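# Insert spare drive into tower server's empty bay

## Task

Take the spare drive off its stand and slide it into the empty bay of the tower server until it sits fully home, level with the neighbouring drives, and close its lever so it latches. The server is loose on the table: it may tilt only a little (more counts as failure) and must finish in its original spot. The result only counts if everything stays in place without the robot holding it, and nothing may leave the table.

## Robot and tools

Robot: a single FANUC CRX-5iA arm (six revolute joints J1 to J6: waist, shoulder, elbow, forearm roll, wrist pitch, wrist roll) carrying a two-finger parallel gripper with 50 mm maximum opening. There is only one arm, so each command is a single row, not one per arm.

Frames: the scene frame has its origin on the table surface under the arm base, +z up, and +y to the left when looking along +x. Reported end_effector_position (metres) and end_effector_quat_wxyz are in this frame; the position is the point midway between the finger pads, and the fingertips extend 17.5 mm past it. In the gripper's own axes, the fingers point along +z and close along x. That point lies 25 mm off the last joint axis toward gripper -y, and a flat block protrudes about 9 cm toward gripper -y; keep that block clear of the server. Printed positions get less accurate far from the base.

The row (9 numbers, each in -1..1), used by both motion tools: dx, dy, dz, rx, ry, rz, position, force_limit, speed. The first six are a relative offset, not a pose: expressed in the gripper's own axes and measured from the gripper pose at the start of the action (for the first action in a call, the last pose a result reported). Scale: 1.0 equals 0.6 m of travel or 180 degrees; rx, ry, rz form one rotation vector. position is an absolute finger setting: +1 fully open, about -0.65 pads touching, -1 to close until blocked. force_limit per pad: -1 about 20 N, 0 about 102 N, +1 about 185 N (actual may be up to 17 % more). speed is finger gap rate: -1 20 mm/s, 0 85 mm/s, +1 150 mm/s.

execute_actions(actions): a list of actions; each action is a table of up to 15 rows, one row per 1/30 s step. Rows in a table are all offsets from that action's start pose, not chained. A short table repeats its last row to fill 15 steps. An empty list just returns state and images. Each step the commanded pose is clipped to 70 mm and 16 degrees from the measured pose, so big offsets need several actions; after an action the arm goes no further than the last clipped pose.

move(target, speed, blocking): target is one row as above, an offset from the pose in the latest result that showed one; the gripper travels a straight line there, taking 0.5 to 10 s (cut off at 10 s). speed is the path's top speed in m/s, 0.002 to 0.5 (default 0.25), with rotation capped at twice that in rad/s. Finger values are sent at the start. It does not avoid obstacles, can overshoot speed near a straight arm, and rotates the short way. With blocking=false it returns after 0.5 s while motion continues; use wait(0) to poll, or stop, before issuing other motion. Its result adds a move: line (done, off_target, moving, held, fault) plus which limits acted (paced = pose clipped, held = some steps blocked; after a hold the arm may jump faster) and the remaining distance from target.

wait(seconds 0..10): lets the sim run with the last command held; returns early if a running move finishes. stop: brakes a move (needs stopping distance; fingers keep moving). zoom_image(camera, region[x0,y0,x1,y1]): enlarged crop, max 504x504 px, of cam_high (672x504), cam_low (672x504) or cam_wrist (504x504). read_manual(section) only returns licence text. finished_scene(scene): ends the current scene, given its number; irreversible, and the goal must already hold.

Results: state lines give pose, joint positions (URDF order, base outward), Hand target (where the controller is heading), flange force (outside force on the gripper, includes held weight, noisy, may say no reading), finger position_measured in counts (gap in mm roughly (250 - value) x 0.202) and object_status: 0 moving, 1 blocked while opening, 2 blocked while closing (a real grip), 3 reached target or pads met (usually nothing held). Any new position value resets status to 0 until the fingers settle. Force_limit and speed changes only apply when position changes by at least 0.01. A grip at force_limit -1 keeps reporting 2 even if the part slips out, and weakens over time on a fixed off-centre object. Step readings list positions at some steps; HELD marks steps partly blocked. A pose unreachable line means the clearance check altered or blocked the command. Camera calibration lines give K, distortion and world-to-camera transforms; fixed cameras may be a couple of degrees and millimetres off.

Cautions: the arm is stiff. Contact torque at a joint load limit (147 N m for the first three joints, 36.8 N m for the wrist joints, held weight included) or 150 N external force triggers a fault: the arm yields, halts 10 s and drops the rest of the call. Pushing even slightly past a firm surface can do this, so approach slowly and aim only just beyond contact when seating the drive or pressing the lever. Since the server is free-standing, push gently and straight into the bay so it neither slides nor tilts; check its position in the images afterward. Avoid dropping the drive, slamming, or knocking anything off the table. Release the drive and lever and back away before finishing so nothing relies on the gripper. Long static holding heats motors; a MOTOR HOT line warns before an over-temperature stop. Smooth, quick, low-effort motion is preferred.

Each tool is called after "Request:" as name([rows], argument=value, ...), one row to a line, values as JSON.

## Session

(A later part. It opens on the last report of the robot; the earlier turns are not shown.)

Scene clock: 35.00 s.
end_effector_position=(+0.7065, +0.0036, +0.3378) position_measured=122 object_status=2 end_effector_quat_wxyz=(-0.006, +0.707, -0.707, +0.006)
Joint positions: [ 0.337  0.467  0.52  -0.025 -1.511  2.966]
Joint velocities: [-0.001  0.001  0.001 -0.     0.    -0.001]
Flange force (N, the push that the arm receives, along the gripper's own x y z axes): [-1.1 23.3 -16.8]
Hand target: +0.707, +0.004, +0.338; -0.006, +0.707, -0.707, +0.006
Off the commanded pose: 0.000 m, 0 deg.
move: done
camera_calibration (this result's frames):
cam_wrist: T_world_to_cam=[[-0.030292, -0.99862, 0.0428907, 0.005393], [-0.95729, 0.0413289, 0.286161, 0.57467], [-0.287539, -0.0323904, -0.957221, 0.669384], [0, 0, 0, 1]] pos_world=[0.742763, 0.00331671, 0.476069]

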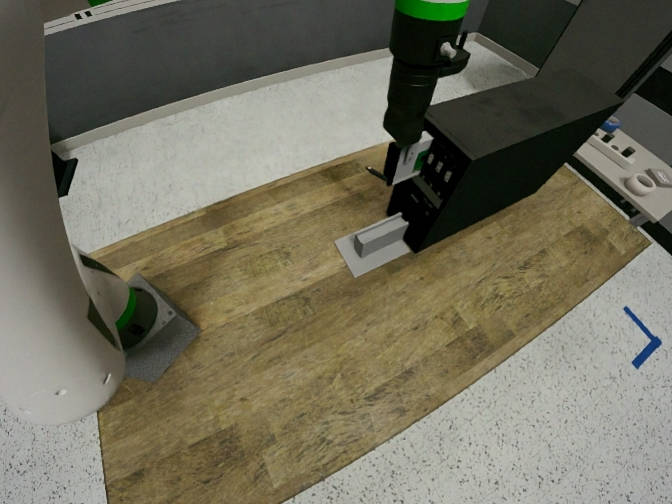

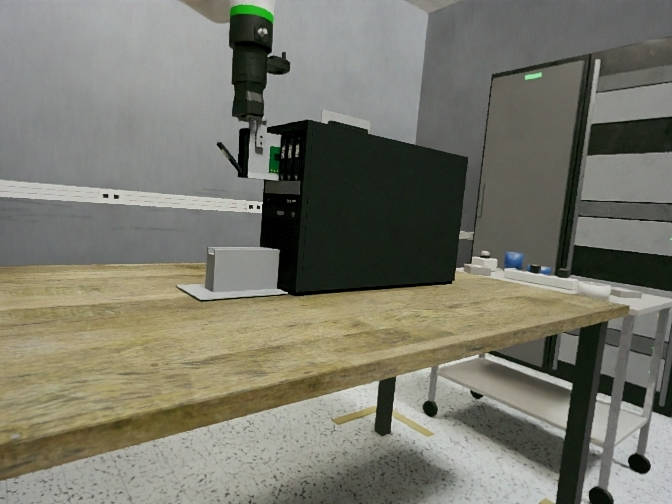

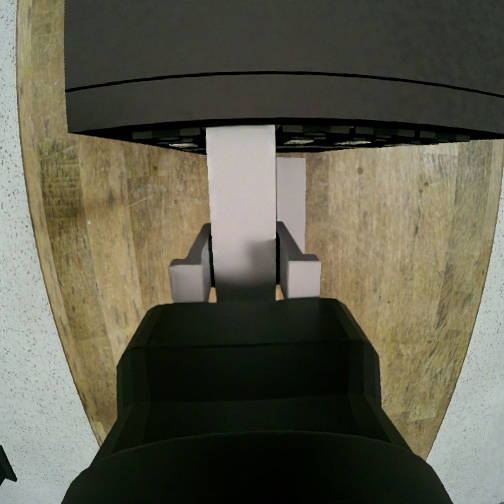

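Request:
execute_actions([
  [[0,0,0,0,0,0,1,0,0]],
])

Request:
move(target=[0,0.092,-0.003,0.009,0,0,1,0,0], speed=0.06)

Request:
zoom_image(camera="cam_low", region=[200,100,310,190])

Scene clock: 35.80 s.
end_effector_position=(+0.7065, +0.0037, +0.3378) position_measured=3 object_status=0 end_effector_quat_wxyz=(-0.006, +0.707, -0.707, +0.006)
Joint positions: [ 0.337  0.467  0.52  -0.026 -1.511  2.966]
Joint velocities: [ 0.    -0.     0.001 -0.001 -0.    -0.001]
Flange force (N, the push that the arm receives, along the gripper's own x y z axes): [1.2 9.0 2.0]
Hand target: +0.707, +0.004, +0.338; -0.006, +0.707, -0.707, +0.006
Off the commanded pose: 0.000 m, 0 deg.
Step readings (end_effector_position):
0: (+0.7066, +0.0036, +0.3378)
1: (+0.7065, +0.0036, +0.3378)
2: (+0.7065, +0.0036, +0.3375)
4: (+0.7065, +0.0036, +0.3375)
8: (+0.7065, +0.0036, +0.3377)
15: end_effector_position above
camera_calibration (this result's frames):
cam_wrist: T_world_to_cam=[[-0.0303103, -0.998632, 0.0426022, 0.00559168], [-0.957289, 0.0412638, 0.286173, 0.574669], [-0.287539, -0.0321087, -0.95723, 0.669378], [0, 0, 0, 1]] pos_world=[0.742767, 0.00336383, 0.476056]

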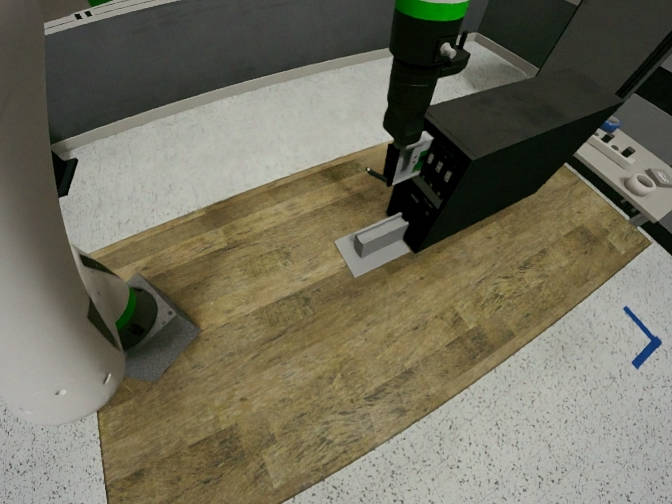

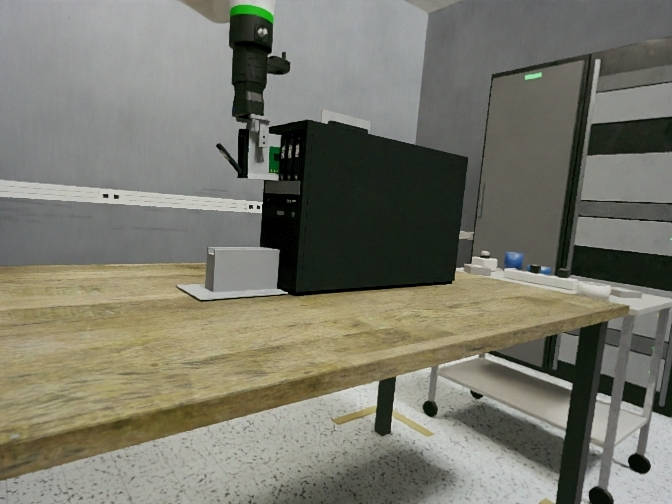

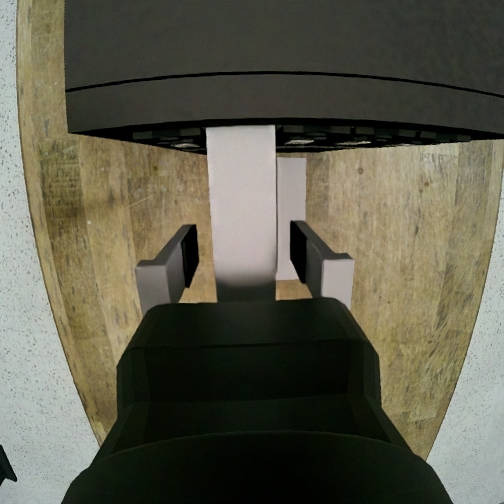

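Scene clock: 37.03 s.
end_effector_position=(+0.6512, +0.0036, +0.3386) position_measured=3 object_status=3 end_effector_quat_wxyz=(-0.016, +0.707, -0.707, +0.016)
Joint positions: [ 0.357  0.293  0.269 -0.018 -1.405  2.946]
Joint velocities: [ 0.    -0.001 -0.001  0.     0.     0.001]
Flange force (N, the push that the arm receives, along the gripper's own x y z axes): [2.4 9.2 2.2]
Hand target: +0.651, +0.004, +0.339; -0.016, +0.707, -0.707, +0.016
Off the commanded pose: 0.000 m, 0 deg.
move: done
camera_calibration (this result's frames):
cam_wrist: T_world_to_cam=[[-0.0316463, -0.998628, 0.0417289, 0.0049447], [-0.964983, 0.0414037, 0.259024, 0.535709], [-0.260396, -0.0320706, -0.964969, 0.639226], [0, 0, 0, 1]] pos_world=[0.683558, 0.00325792, 0.477866]

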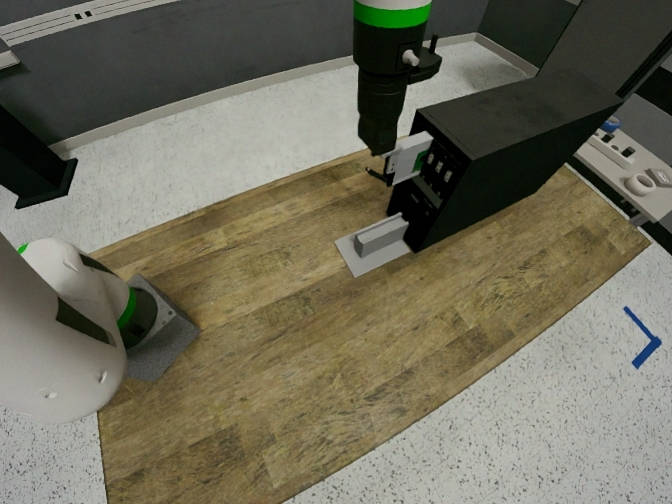

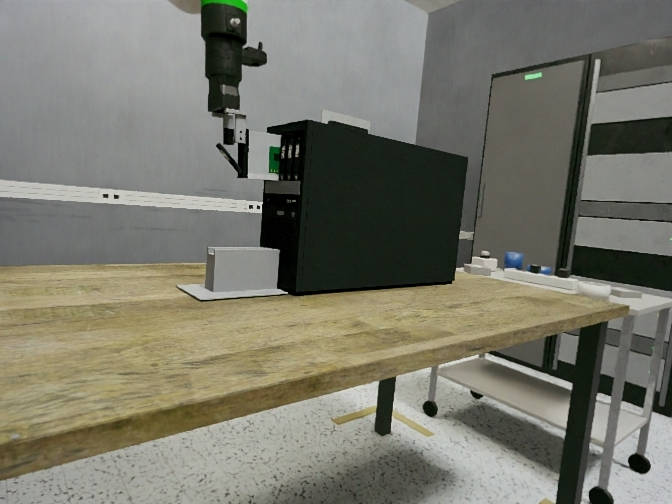

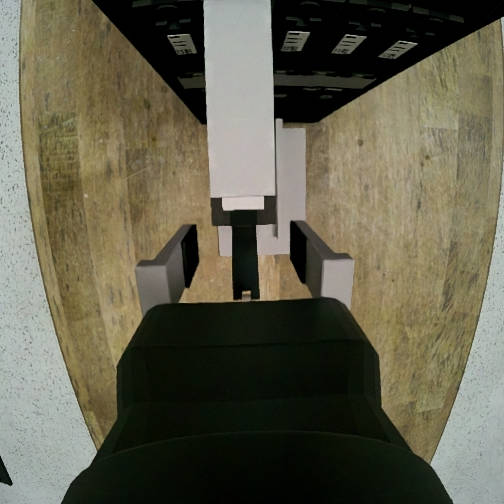

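Region (200, 100, 310, 190) of cam_low's 672x504 image, scaled by 4.582, with more detail than that image has; it fills the top 412 rows of this view, and the rest is white.

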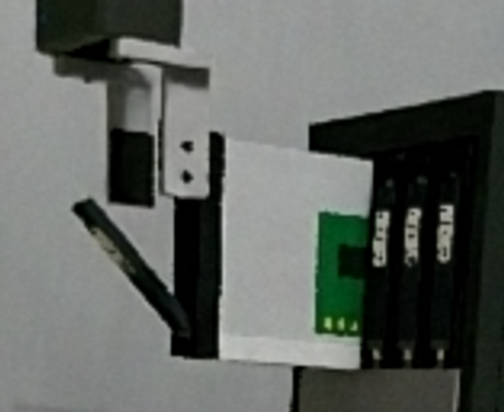

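Request:
execute_actions([
  [[0,0,0,0,0,0,-0.38,0,0.3]],
])

Request:
move(target=[0,-0.06,0.0027,0,0,0,-0.38,0,0.3], speed=0.025)

Scene clock: 37.70 s.
end_effector_position=(+0.6512, +0.0036, +0.3386) position_measured=209 object_status=0 end_effector_quat_wxyz=(-0.016, +0.707, -0.707, +0.016)
Joint positions: [ 0.357  0.293  0.269 -0.018 -1.405  2.946]
Joint velocities: [ 0.     0.    -0.    -0.001 -0.     0.002]
Flange force (N, the push that the arm receives, along the gripper's own x y z axes): [1.6 7.6 4.2]
Hand target: +0.651, +0.004, +0.339; -0.016, +0.707, -0.707, +0.016
Off the commanded pose: 0.000 m, 0 deg.
Step readings (end_effector_position):
0: (+0.6512, +0.0036, +0.3386)
1: (+0.6512, +0.0036, +0.3386)
2: (+0.6512, +0.0036, +0.3386)
4: (+0.6512, +0.0036, +0.3386)
8: (+0.6512, +0.0036, +0.3386)
15: end_effector_position above
camera_calibration (this result's frames):
cam_wrist: T_world_to_cam=[[-0.0316462, -0.998628, 0.0417284, 0.00494416], [-0.964984, 0.0414034, 0.259021, 0.535695], [-0.260393, -0.0320702, -0.96497, 0.639227], [0, 0, 0, 1]] pos_world=[0.683544, 0.00325793, 0.477872]

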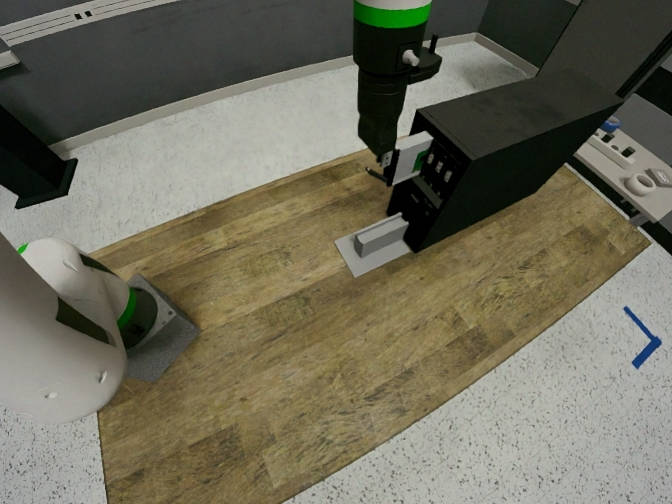

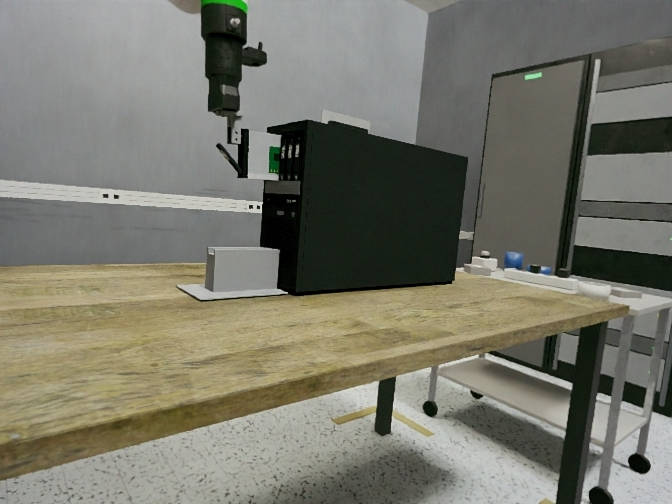

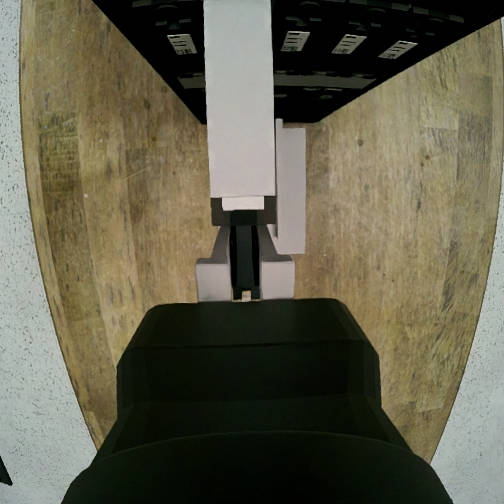

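Scene clock: 39.37 s.
end_effector_position=(+0.6873, +0.0036, +0.3386) position_measured=209 object_status=3 end_effector_quat_wxyz=(-0.016, +0.707, -0.707, +0.016)
Joint positions: [ 0.345  0.388  0.402 -0.02  -1.444  2.958]
Joint velocities: [0.    0.001 0.002 0.001 0.    0.001]
Flange force (N, the push that the arm receives, along the gripper's own x y z axes): [1.3 17.9 4.9]
Hand target: +0.687, +0.004, +0.339; -0.016, +0.707, -0.707, +0.016
Off the commanded pose: 0.000 m, 0 deg.
move: done
camera_calibration (this result's frames):
cam_wrist: T_world_to_cam=[[-0.0315762, -0.998631, 0.0416999, 0.00611151], [-0.964987, 0.0413284, 0.259023, 0.570493], [-0.260392, -0.0320608, -0.964971, 0.648623], [0, 0, 0, 1]] pos_world=[0.719608, 0.00332094, 0.477876]

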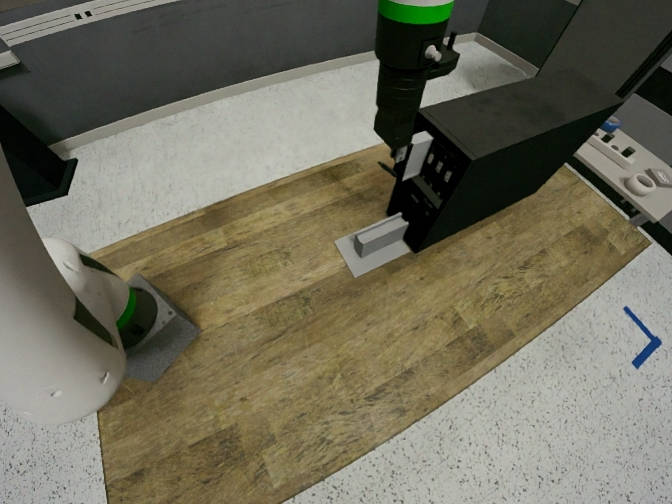

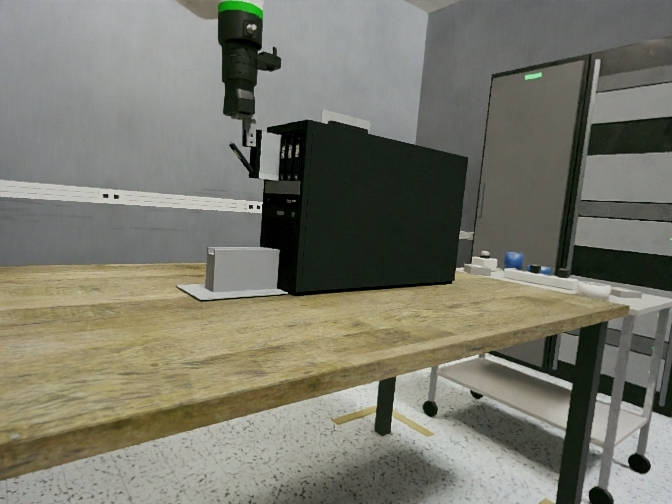

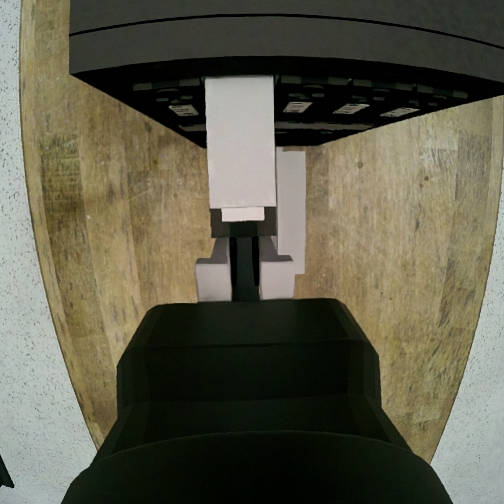

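Request:
move(target=[0,-0.065,0.003,0,0,0,-0.38,0,0.3], speed=0.025)

Scene clock: 41.33 s.
end_effector_position=(+0.7264, +0.0037, +0.3386) position_measured=209 object_status=3 end_effector_quat_wxyz=(-0.016, +0.707, -0.707, +0.016)
Joint positions: [ 0.334  0.497  0.565 -0.021 -1.497  2.968]
Joint velocities: [ 0.     0.001  0.002 -0.    -0.001  0.001]
Flange force (N, the push that the arm receives, along the gripper's own x y z axes): [1.6 9.3 -0.1]
Hand target: +0.726, +0.004, +0.339; -0.016, +0.707, -0.707, +0.016
Off the commanded pose: 0.000 m, 0 deg.
move: done
camera_calibration (this result's frames):
cam_wrist: T_world_to_cam=[[-0.0314753, -0.998635, 0.0416719, 0.00735538], [-0.964989, 0.0412239, 0.259031, 0.608215], [-0.260395, -0.0320598, -0.96497, 0.658761], [0, 0, 0, 1]] pos_world=[0.758691, 0.00339213, 0.477832]

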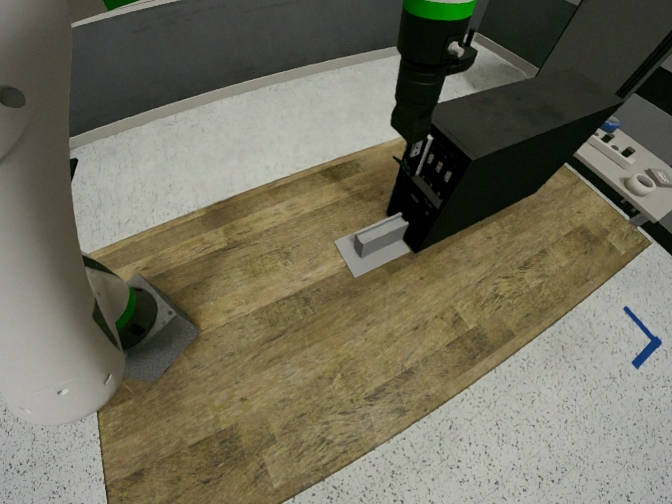

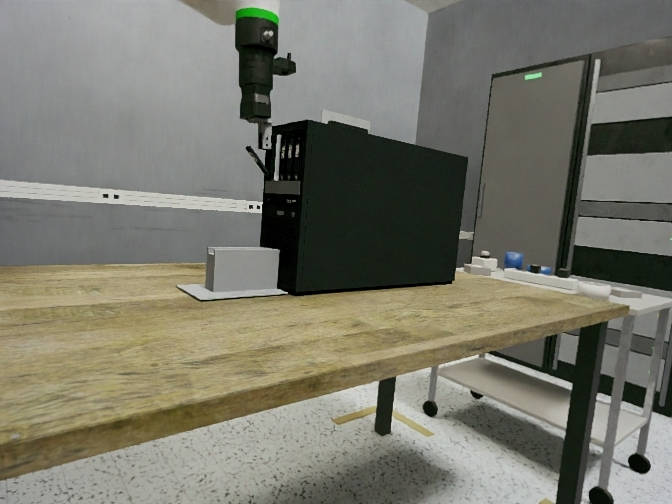

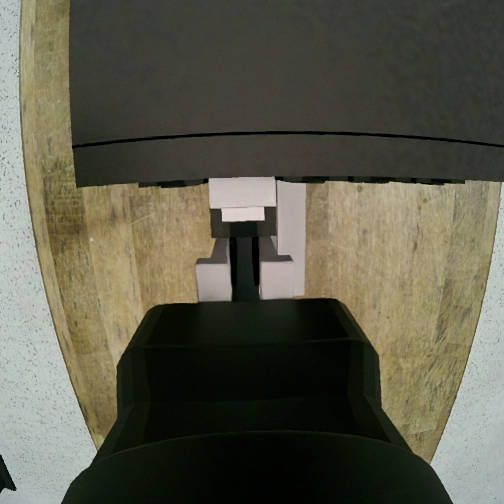

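Request:
execute_actions([
  [[0,-0.008,0.0004,0,0,0,-0.38,0,0.3]],
  [[0,-0.003,0.0001,0,0,0,-0.38,0,0.3]],
  [[0,-0.003,0.0002,0,0,0,-0.38,0,0.3]],
  [[0,-0.003,0.0001,0,0,0,-0.38,0,0.3]],
])

Request:
execute_actions([
  [[0,-0.003,0.0002,0,0,0,-0.38,0,0.3]],
])

Scene clock: 43.57 s.
end_effector_position=(+0.7366, +0.0037, +0.3386) position_measured=209 object_status=3 end_effector_quat_wxyz=(-0.016, +0.707, -0.707, +0.016)
Joint positions: [ 0.331  0.528  0.612 -0.022 -1.514  2.971]
Joint velocities: [ 0.     0.    -0.001  0.     0.001 -0.001]
Flange force (N, the push that the arm receives, along the gripper's own x y z axes): [-0.6 12.2 1.0]
Flange force at the end of the 1st action (N, along the gripper's axes at the end of the call): [1.1 12.3 3.6]
Flange force at the end of the 2nd action (N, along the gripper's axes at the end of the call): [0.4 20.2 2.8]
Flange force at the end of the 3rd action (N, along the gripper's axes at the end of the call): [0.2 15.0 1.2]
Hand target: +0.737, +0.004, +0.339; -0.016, +0.707, -0.707, +0.016
Off the commanded pose: 0.000 m, 0 deg.
Step readings (end_effector_position; steps 1 to 15: 1st action; 16 to 30: 2nd action; 31 to 45: 3rd action; 46 to 60: 4th action):
0: (+0.7264, +0.0037, +0.3386)
1: (+0.7264, +0.0037, +0.3386)
2: (+0.7274, +0.0037, +0.3386)
4: (+0.7305, +0.0037, +0.3386)
8: (+0.7312, +0.0037, +0.3385)
15: (+0.7312, +0.0037, +0.3386)
16: (+0.7312, +0.0037, +0.3386)
17: (+0.7319, +0.0037, +0.3386)
19: (+0.7329, +0.0037, +0.3386)
23: (+0.7330, +0.0037, +0.3386)
30: (+0.7330, +0.0037, +0.3386)
31: (+0.7330, +0.0037, +0.3386)
32: (+0.7337, +0.0037, +0.3386)
34: (+0.7347, +0.0037, +0.3385)
38: (+0.7348, +0.0037, +0.3385)
45: (+0.7348, +0.0037, +0.3385)
46: (+0.7348, +0.0037, +0.3385)
47: (+0.7355, +0.0037, +0.3386)
49: (+0.7364, +0.0037, +0.3386)
53: (+0.7366, +0.0037, +0.3386)
60: end_effector_position above
camera_calibration (this result's frames):
cam_wrist: T_world_to_cam=[[-0.0314399, -0.998636, 0.0416784, 0.00766403], [-0.96497, 0.0411939, 0.259106, 0.61802], [-0.26047, -0.0320721, -0.964949, 0.661449], [0, 0, 0, 1]] pos_world=[0.768899, 0.00340901, 0.477812]

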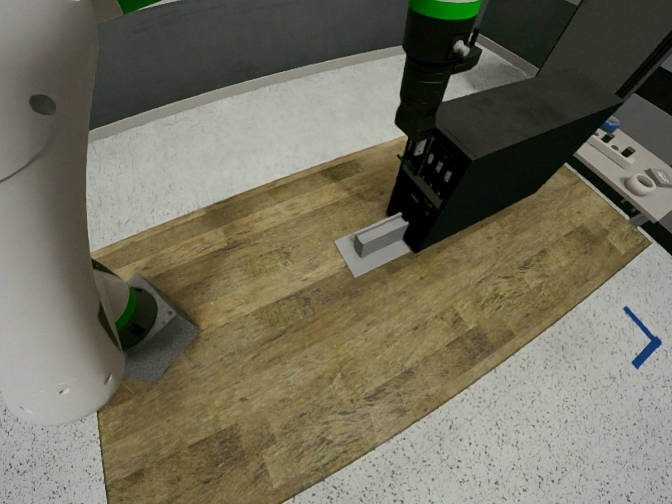

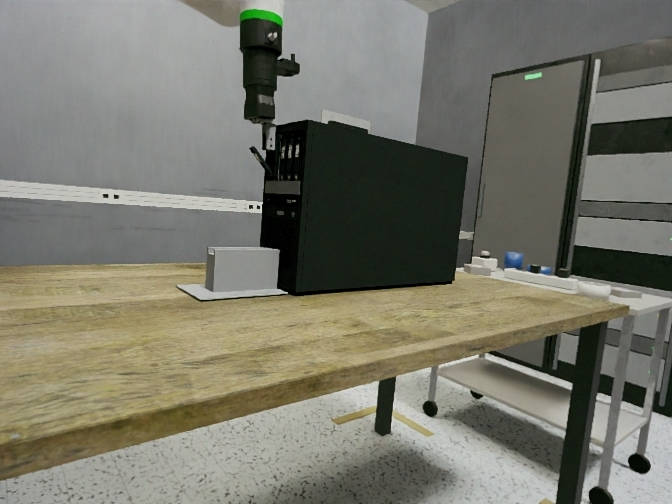

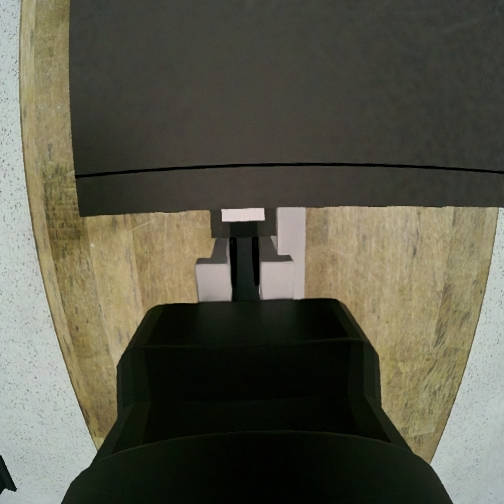

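Scene clock: 44.07 s.
end_effector_position=(+0.7384, +0.0037, +0.3385) position_measured=209 object_status=3 end_effector_quat_wxyz=(-0.016, +0.707, -0.707, +0.016)
Joint positions: [ 0.33   0.533  0.62  -0.022 -1.517  2.971]
Joint velocities: [-0.  0.  0. -0. -0.  0.]
Flange force (N, the push that the arm receives, along the gripper's own x y z axes): [0.4 16.5 2.1]
Hand target: +0.738, +0.004, +0.339; -0.016, +0.707, -0.707, +0.016
Off the commanded pose: 0.000 m, 0 deg.
Step readings (end_effector_position):
0: (+0.7366, +0.0037, +0.3386)
1: (+0.7366, +0.0037, +0.3386)
2: (+0.7373, +0.0037, +0.3386)
4: (+0.7382, +0.0037, +0.3385)
8: (+0.7384, +0.0037, +0.3385)
15: end_effector_position above
camera_calibration (this result's frames):
cam_wrist: T_world_to_cam=[[-0.0314337, -0.998636, 0.0416824, 0.00771777], [-0.964965, 0.0411896, 0.259124, 0.619757], [-0.260488, -0.0320769, -0.964944, 0.661893], [0, 0, 0, 1]] pos_world=[0.770701, 0.00341117, 0.477774]

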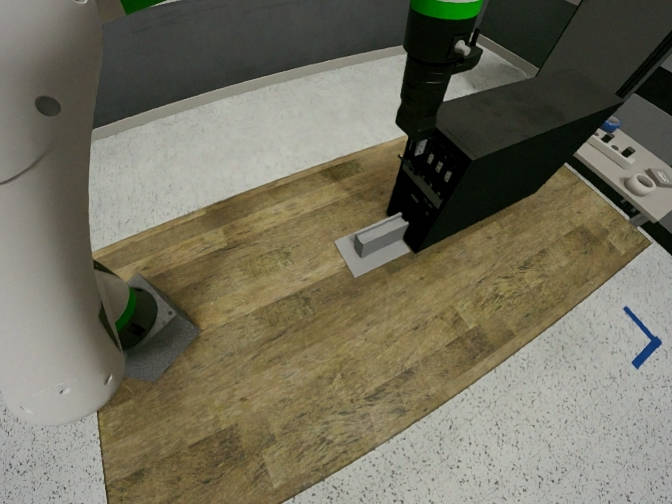

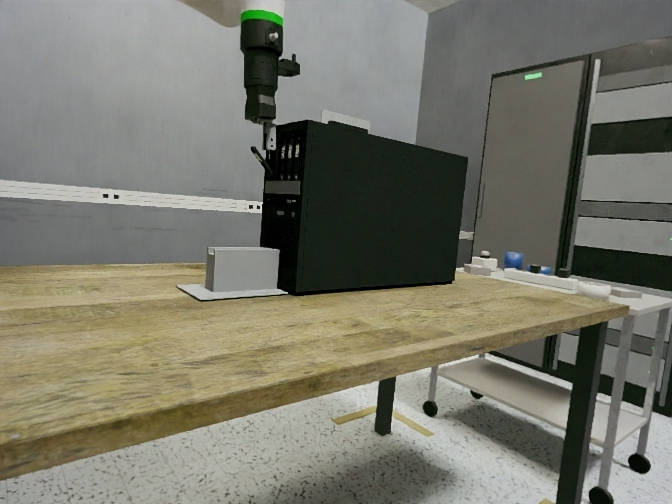

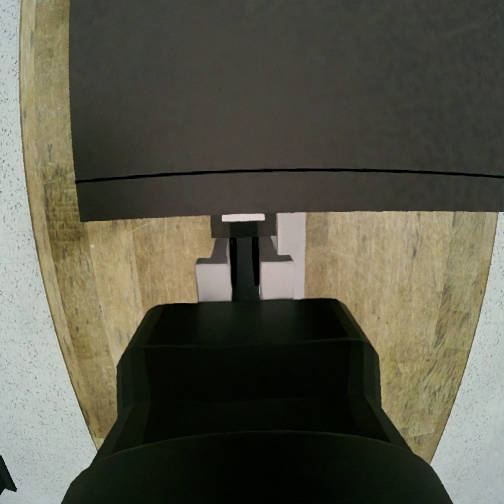

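Equivalent to 0.725 in scene 1; ~7 mm more.

Request:
execute_actions([
  [[0,-0.006,0.0003,0,0,0,-0.38,0,0.3]],
  [[0,-0.0025,0.0001,0,0,0,-0.38,0,0.3]],
  [[0,-0.0017,0.0001,0,0,0,-0.38,0,0.3]],
  [[0,-0.0017,0.0001,0,0,0,-0.38,0,0.3]],
])

Scene clock: 46.33 s.
end_effector_position=(+0.7454, +0.0037, +0.3385) position_measured=209 object_status=3 end_effector_quat_wxyz=(-0.016, +0.707, -0.707, +0.016)
Joint positions: [ 0.329  0.555  0.655 -0.022 -1.53   2.973]
Joint velocities: [-0.     0.     0.    -0.001 -0.    -0.   ]
Flange force (N, the push that the arm receives, along the gripper's own x y z axes): [-0.2 27.5 -1.9]
Flange force at the end of the 1st action (N, along the gripper's axes at the end of the call): [1.7 13.4 3.8]
Flange force at the end of the 2nd action (N, along the gripper's axes at the end of the call): [1.1 14.2 -0.6]
Flange force at the end of the 3rd action (N, along the gripper's axes at the end of the call): [-0.3 37.7 -4.0]
Hand target: +0.745, +0.004, +0.338; -0.016, +0.707, -0.707, +0.016
Off the commanded pose: 0.000 m, 0 deg.
Step readings (end_effector_position; steps 1 to 15: 1st action; 16 to 30: 2nd action; 31 to 45: 3rd action; 46 to 60: 4th action):
0: (+0.7384, +0.0037, +0.3385)
1: (+0.7384, +0.0037, +0.3385)
2: (+0.7393, +0.0037, +0.3385)
4: (+0.7416, +0.0037, +0.3385)
8: (+0.7420, +0.0037, +0.3385)
15: (+0.7420, +0.0037, +0.3385)
16: (+0.7420, +0.0037, +0.3385)
17: (+0.7426, +0.0037, +0.3386)
19: (+0.7434, +0.0037, +0.3385)
23: (+0.7435, +0.0037, +0.3385)
30: (+0.7435, +0.0037, +0.3385)
31: (+0.7435, +0.0037, +0.3385)
32: (+0.7440, +0.0037, +0.3385)
34: (+0.7443, +0.0037, +0.3385)
38: (+0.7444, +0.0037, +0.3385)
45: (+0.7444, +0.0037, +0.3385)
46: (+0.7445, +0.0037, +0.3385)
47: (+0.7451, +0.0037, +0.3385)
49: (+0.7455, +0.0037, +0.3385)
53: (+0.7455, +0.0037, +0.3385)
60: end_effector_position above
camera_calibration (this result's frames):
cam_wrist: T_world_to_cam=[[-0.0313992, -0.998635, 0.0417342, 0.00789548], [-0.964889, 0.0411791, 0.259409, 0.626431], [-0.260773, -0.0321237, -0.964866, 0.663879], [0, 0, 0, 1]] pos_world=[0.777806, 0.00341503, 0.477723]

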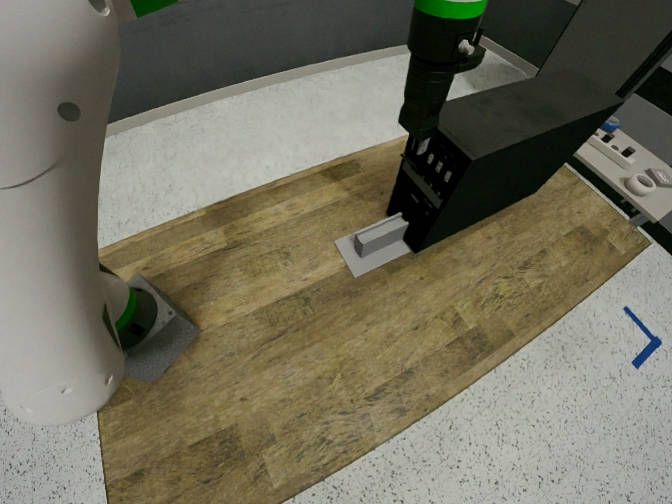

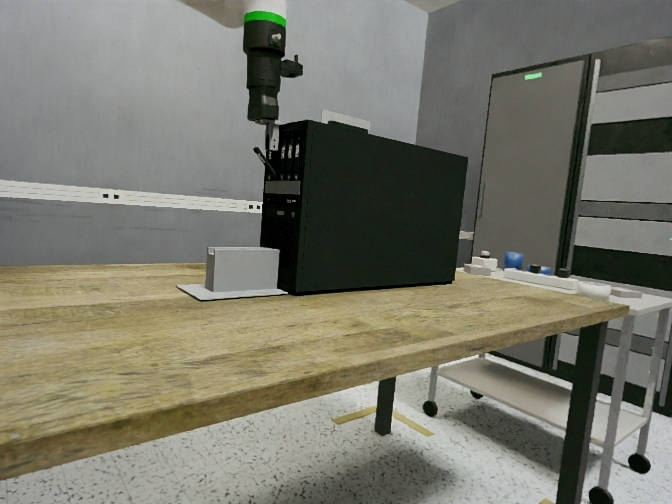

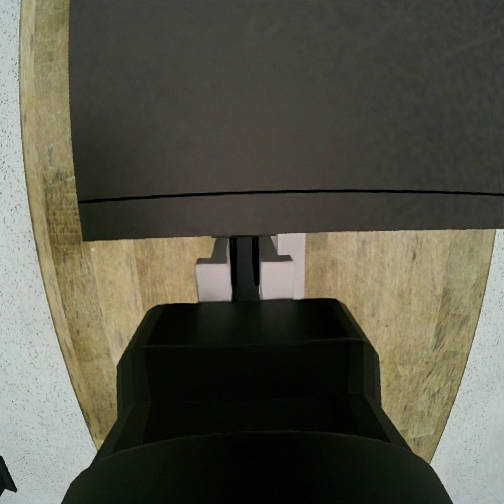

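Request:
move(target=[0,0.005,-0.05,0,0,0,-1,0,0], speed=0.08)

Request:
move(target=[0,0.13,-0.006,0.125,0,0,-1,0,0], speed=0.15)

Request:
move(target=[0,0.03,0.0643,0,0,0,-1,0,0], speed=0.1)

Scene clock: 47.40 s.
end_effector_position=(+0.7411, +0.0038, +0.3684) position_measured=253 object_status=3 end_effector_quat_wxyz=(-0.016, +0.707, -0.707, +0.016)
Joint positions: [ 0.328  0.545  0.708 -0.022 -1.593  2.972]
Joint velocities: [-0.     0.     0.002  0.002  0.001 -0.   ]
Flange force (N, the push that the arm receives, along the gripper's own x y z axes): [0.8 17.0 4.3]
Hand target: +0.741, +0.004, +0.368; -0.016, +0.707, -0.707, +0.016
Off the commanded pose: 0.000 m, 0 deg.
move: done
camera_calibration (this result's frames):
cam_wrist: T_world_to_cam=[[-0.0312471, -0.998647, 0.0415628, 0.00657302], [-0.96493, 0.0409834, 0.259288, 0.614579], [-0.260641, -0.0320032, -0.964905, 0.691549], [0, 0, 0, 1]] pos_world=[0.773476, 0.00350835, 0.507653]

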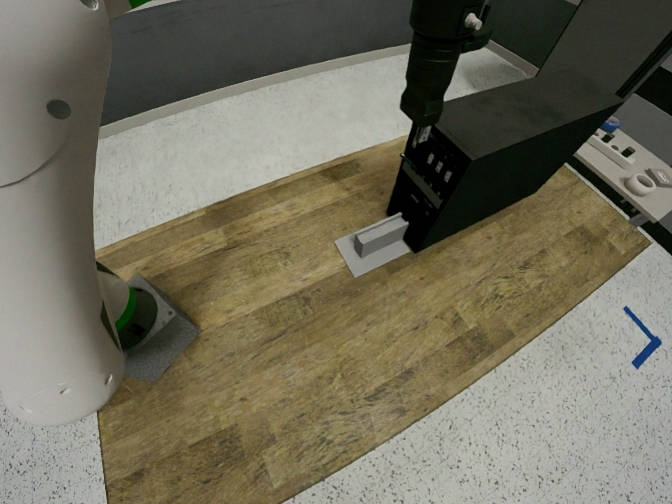

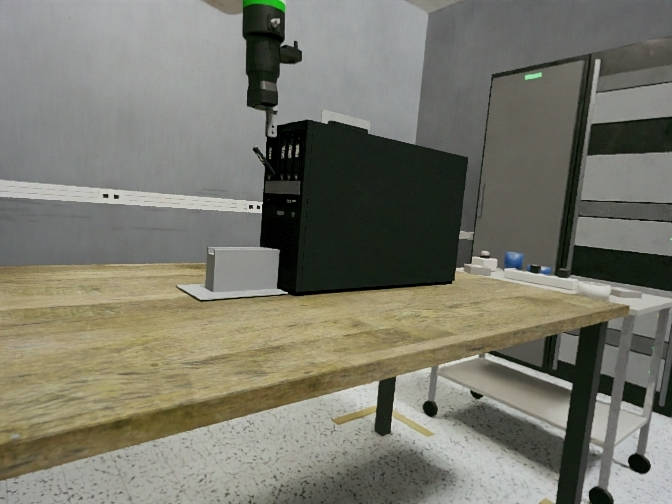

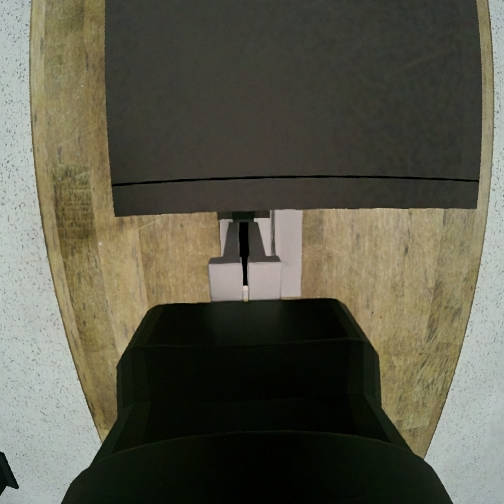

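Scene clock: 49.10 s.
end_effector_position=(+0.6628, +0.0035, +0.3685) position_measured=253 object_status=3 end_effector_quat_wxyz=(-0.154, +0.690, -0.690, +0.153)
Joint positions: [ 0.405  0.021 -0.128  0.105 -0.902  2.844]
Joint velocities: [ 0.    -0.001 -0.002  0.001  0.001 -0.001]
Flange force (N, the push that the arm receives, along the gripper's own x y z axes): [2.1 5.2 -0.4]
Hand target: +0.663, +0.003, +0.368; -0.154, +0.690, -0.690, +0.153
Off the commanded pose: 0.000 m, 0 deg.
move: done
camera_calibration (this result's frames):
cam_wrist: T_world_to_cam=[[-0.0451573, -0.998644, 0.0259194, 0.0187874], [-0.990704, 0.0414352, -0.129574, 0.69934], [0.128324, -0.0315296, -0.991231, 0.423102], [0, 0, 0, 1]] pos_world=[0.639393, 0.00312487, 0.509521]

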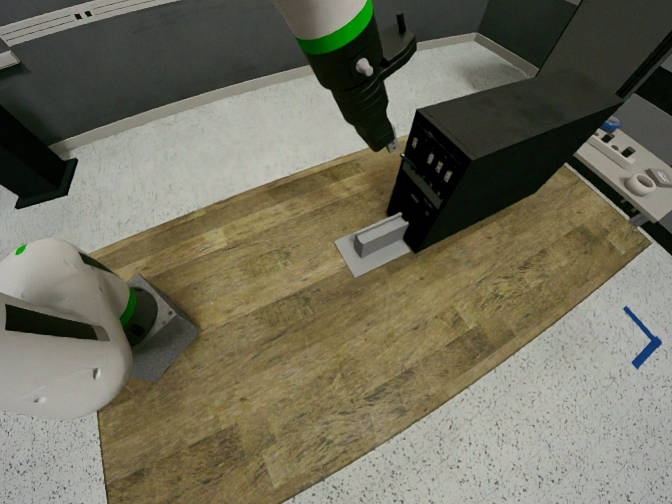

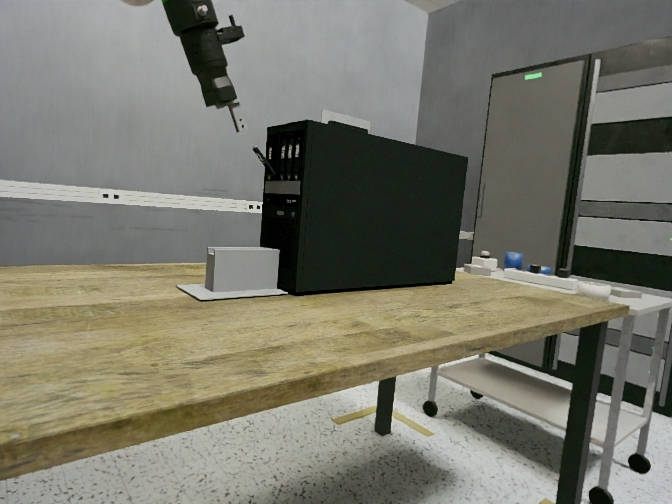

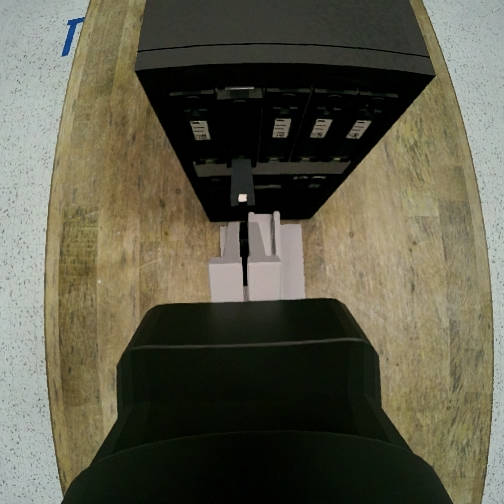

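Scene clock: 49.87 s.
end_effector_position=(+0.6628, +0.0034, +0.3260) position_measured=253 object_status=3 end_effector_quat_wxyz=(-0.154, +0.690, -0.690, +0.153)
Joint positions: [ 0.406  0.047 -0.203  0.116 -0.8    2.827]
Joint velocities: [-0.     0.    -0.001  0.003 -0.001  0.   ]
Flange force (N, the push that the arm receives, along the gripper's own x y z axes): [-0.6 4.7 -0.7]
Hand target: +0.663, +0.003, +0.326; -0.154, +0.690, -0.690, +0.153
Off the commanded pose: 0.000 m, 0 deg.
move: done
camera_calibration (this result's frames):
cam_wrist: T_world_to_cam=[[-0.0453321, -0.998635, 0.0259404, 0.0198653], [-0.990687, 0.0416037, -0.129646, 0.693844], [0.128389, -0.0315759, -0.991221, 0.380921], [0, 0, 0, 1]] pos_world=[0.639377, 0.00299969, 0.467015]

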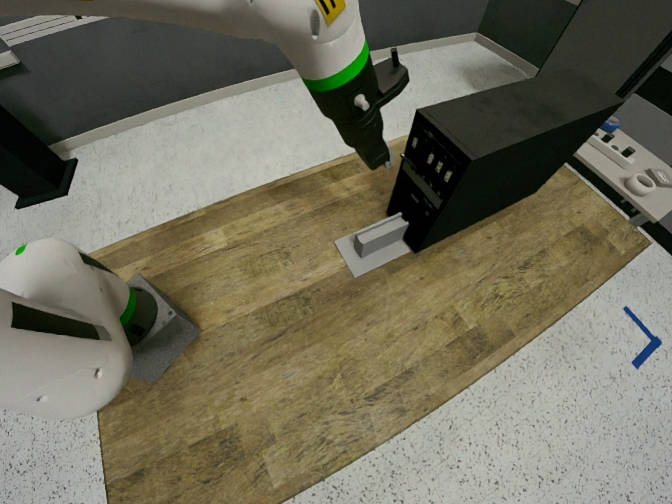

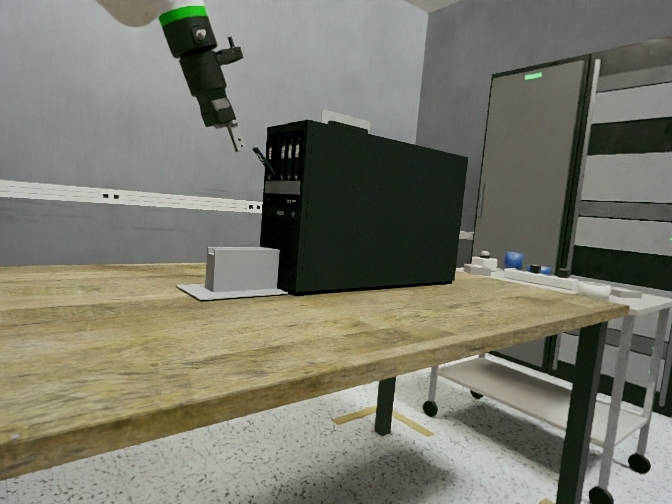

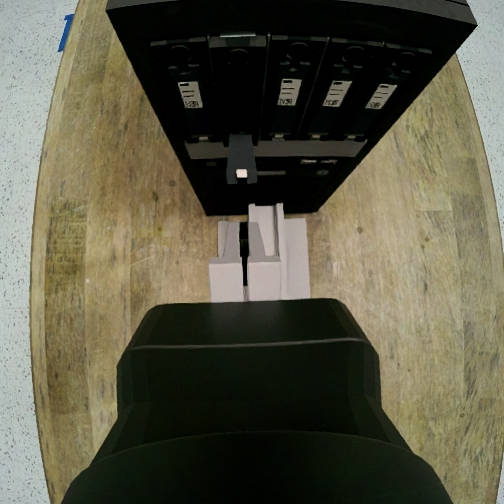

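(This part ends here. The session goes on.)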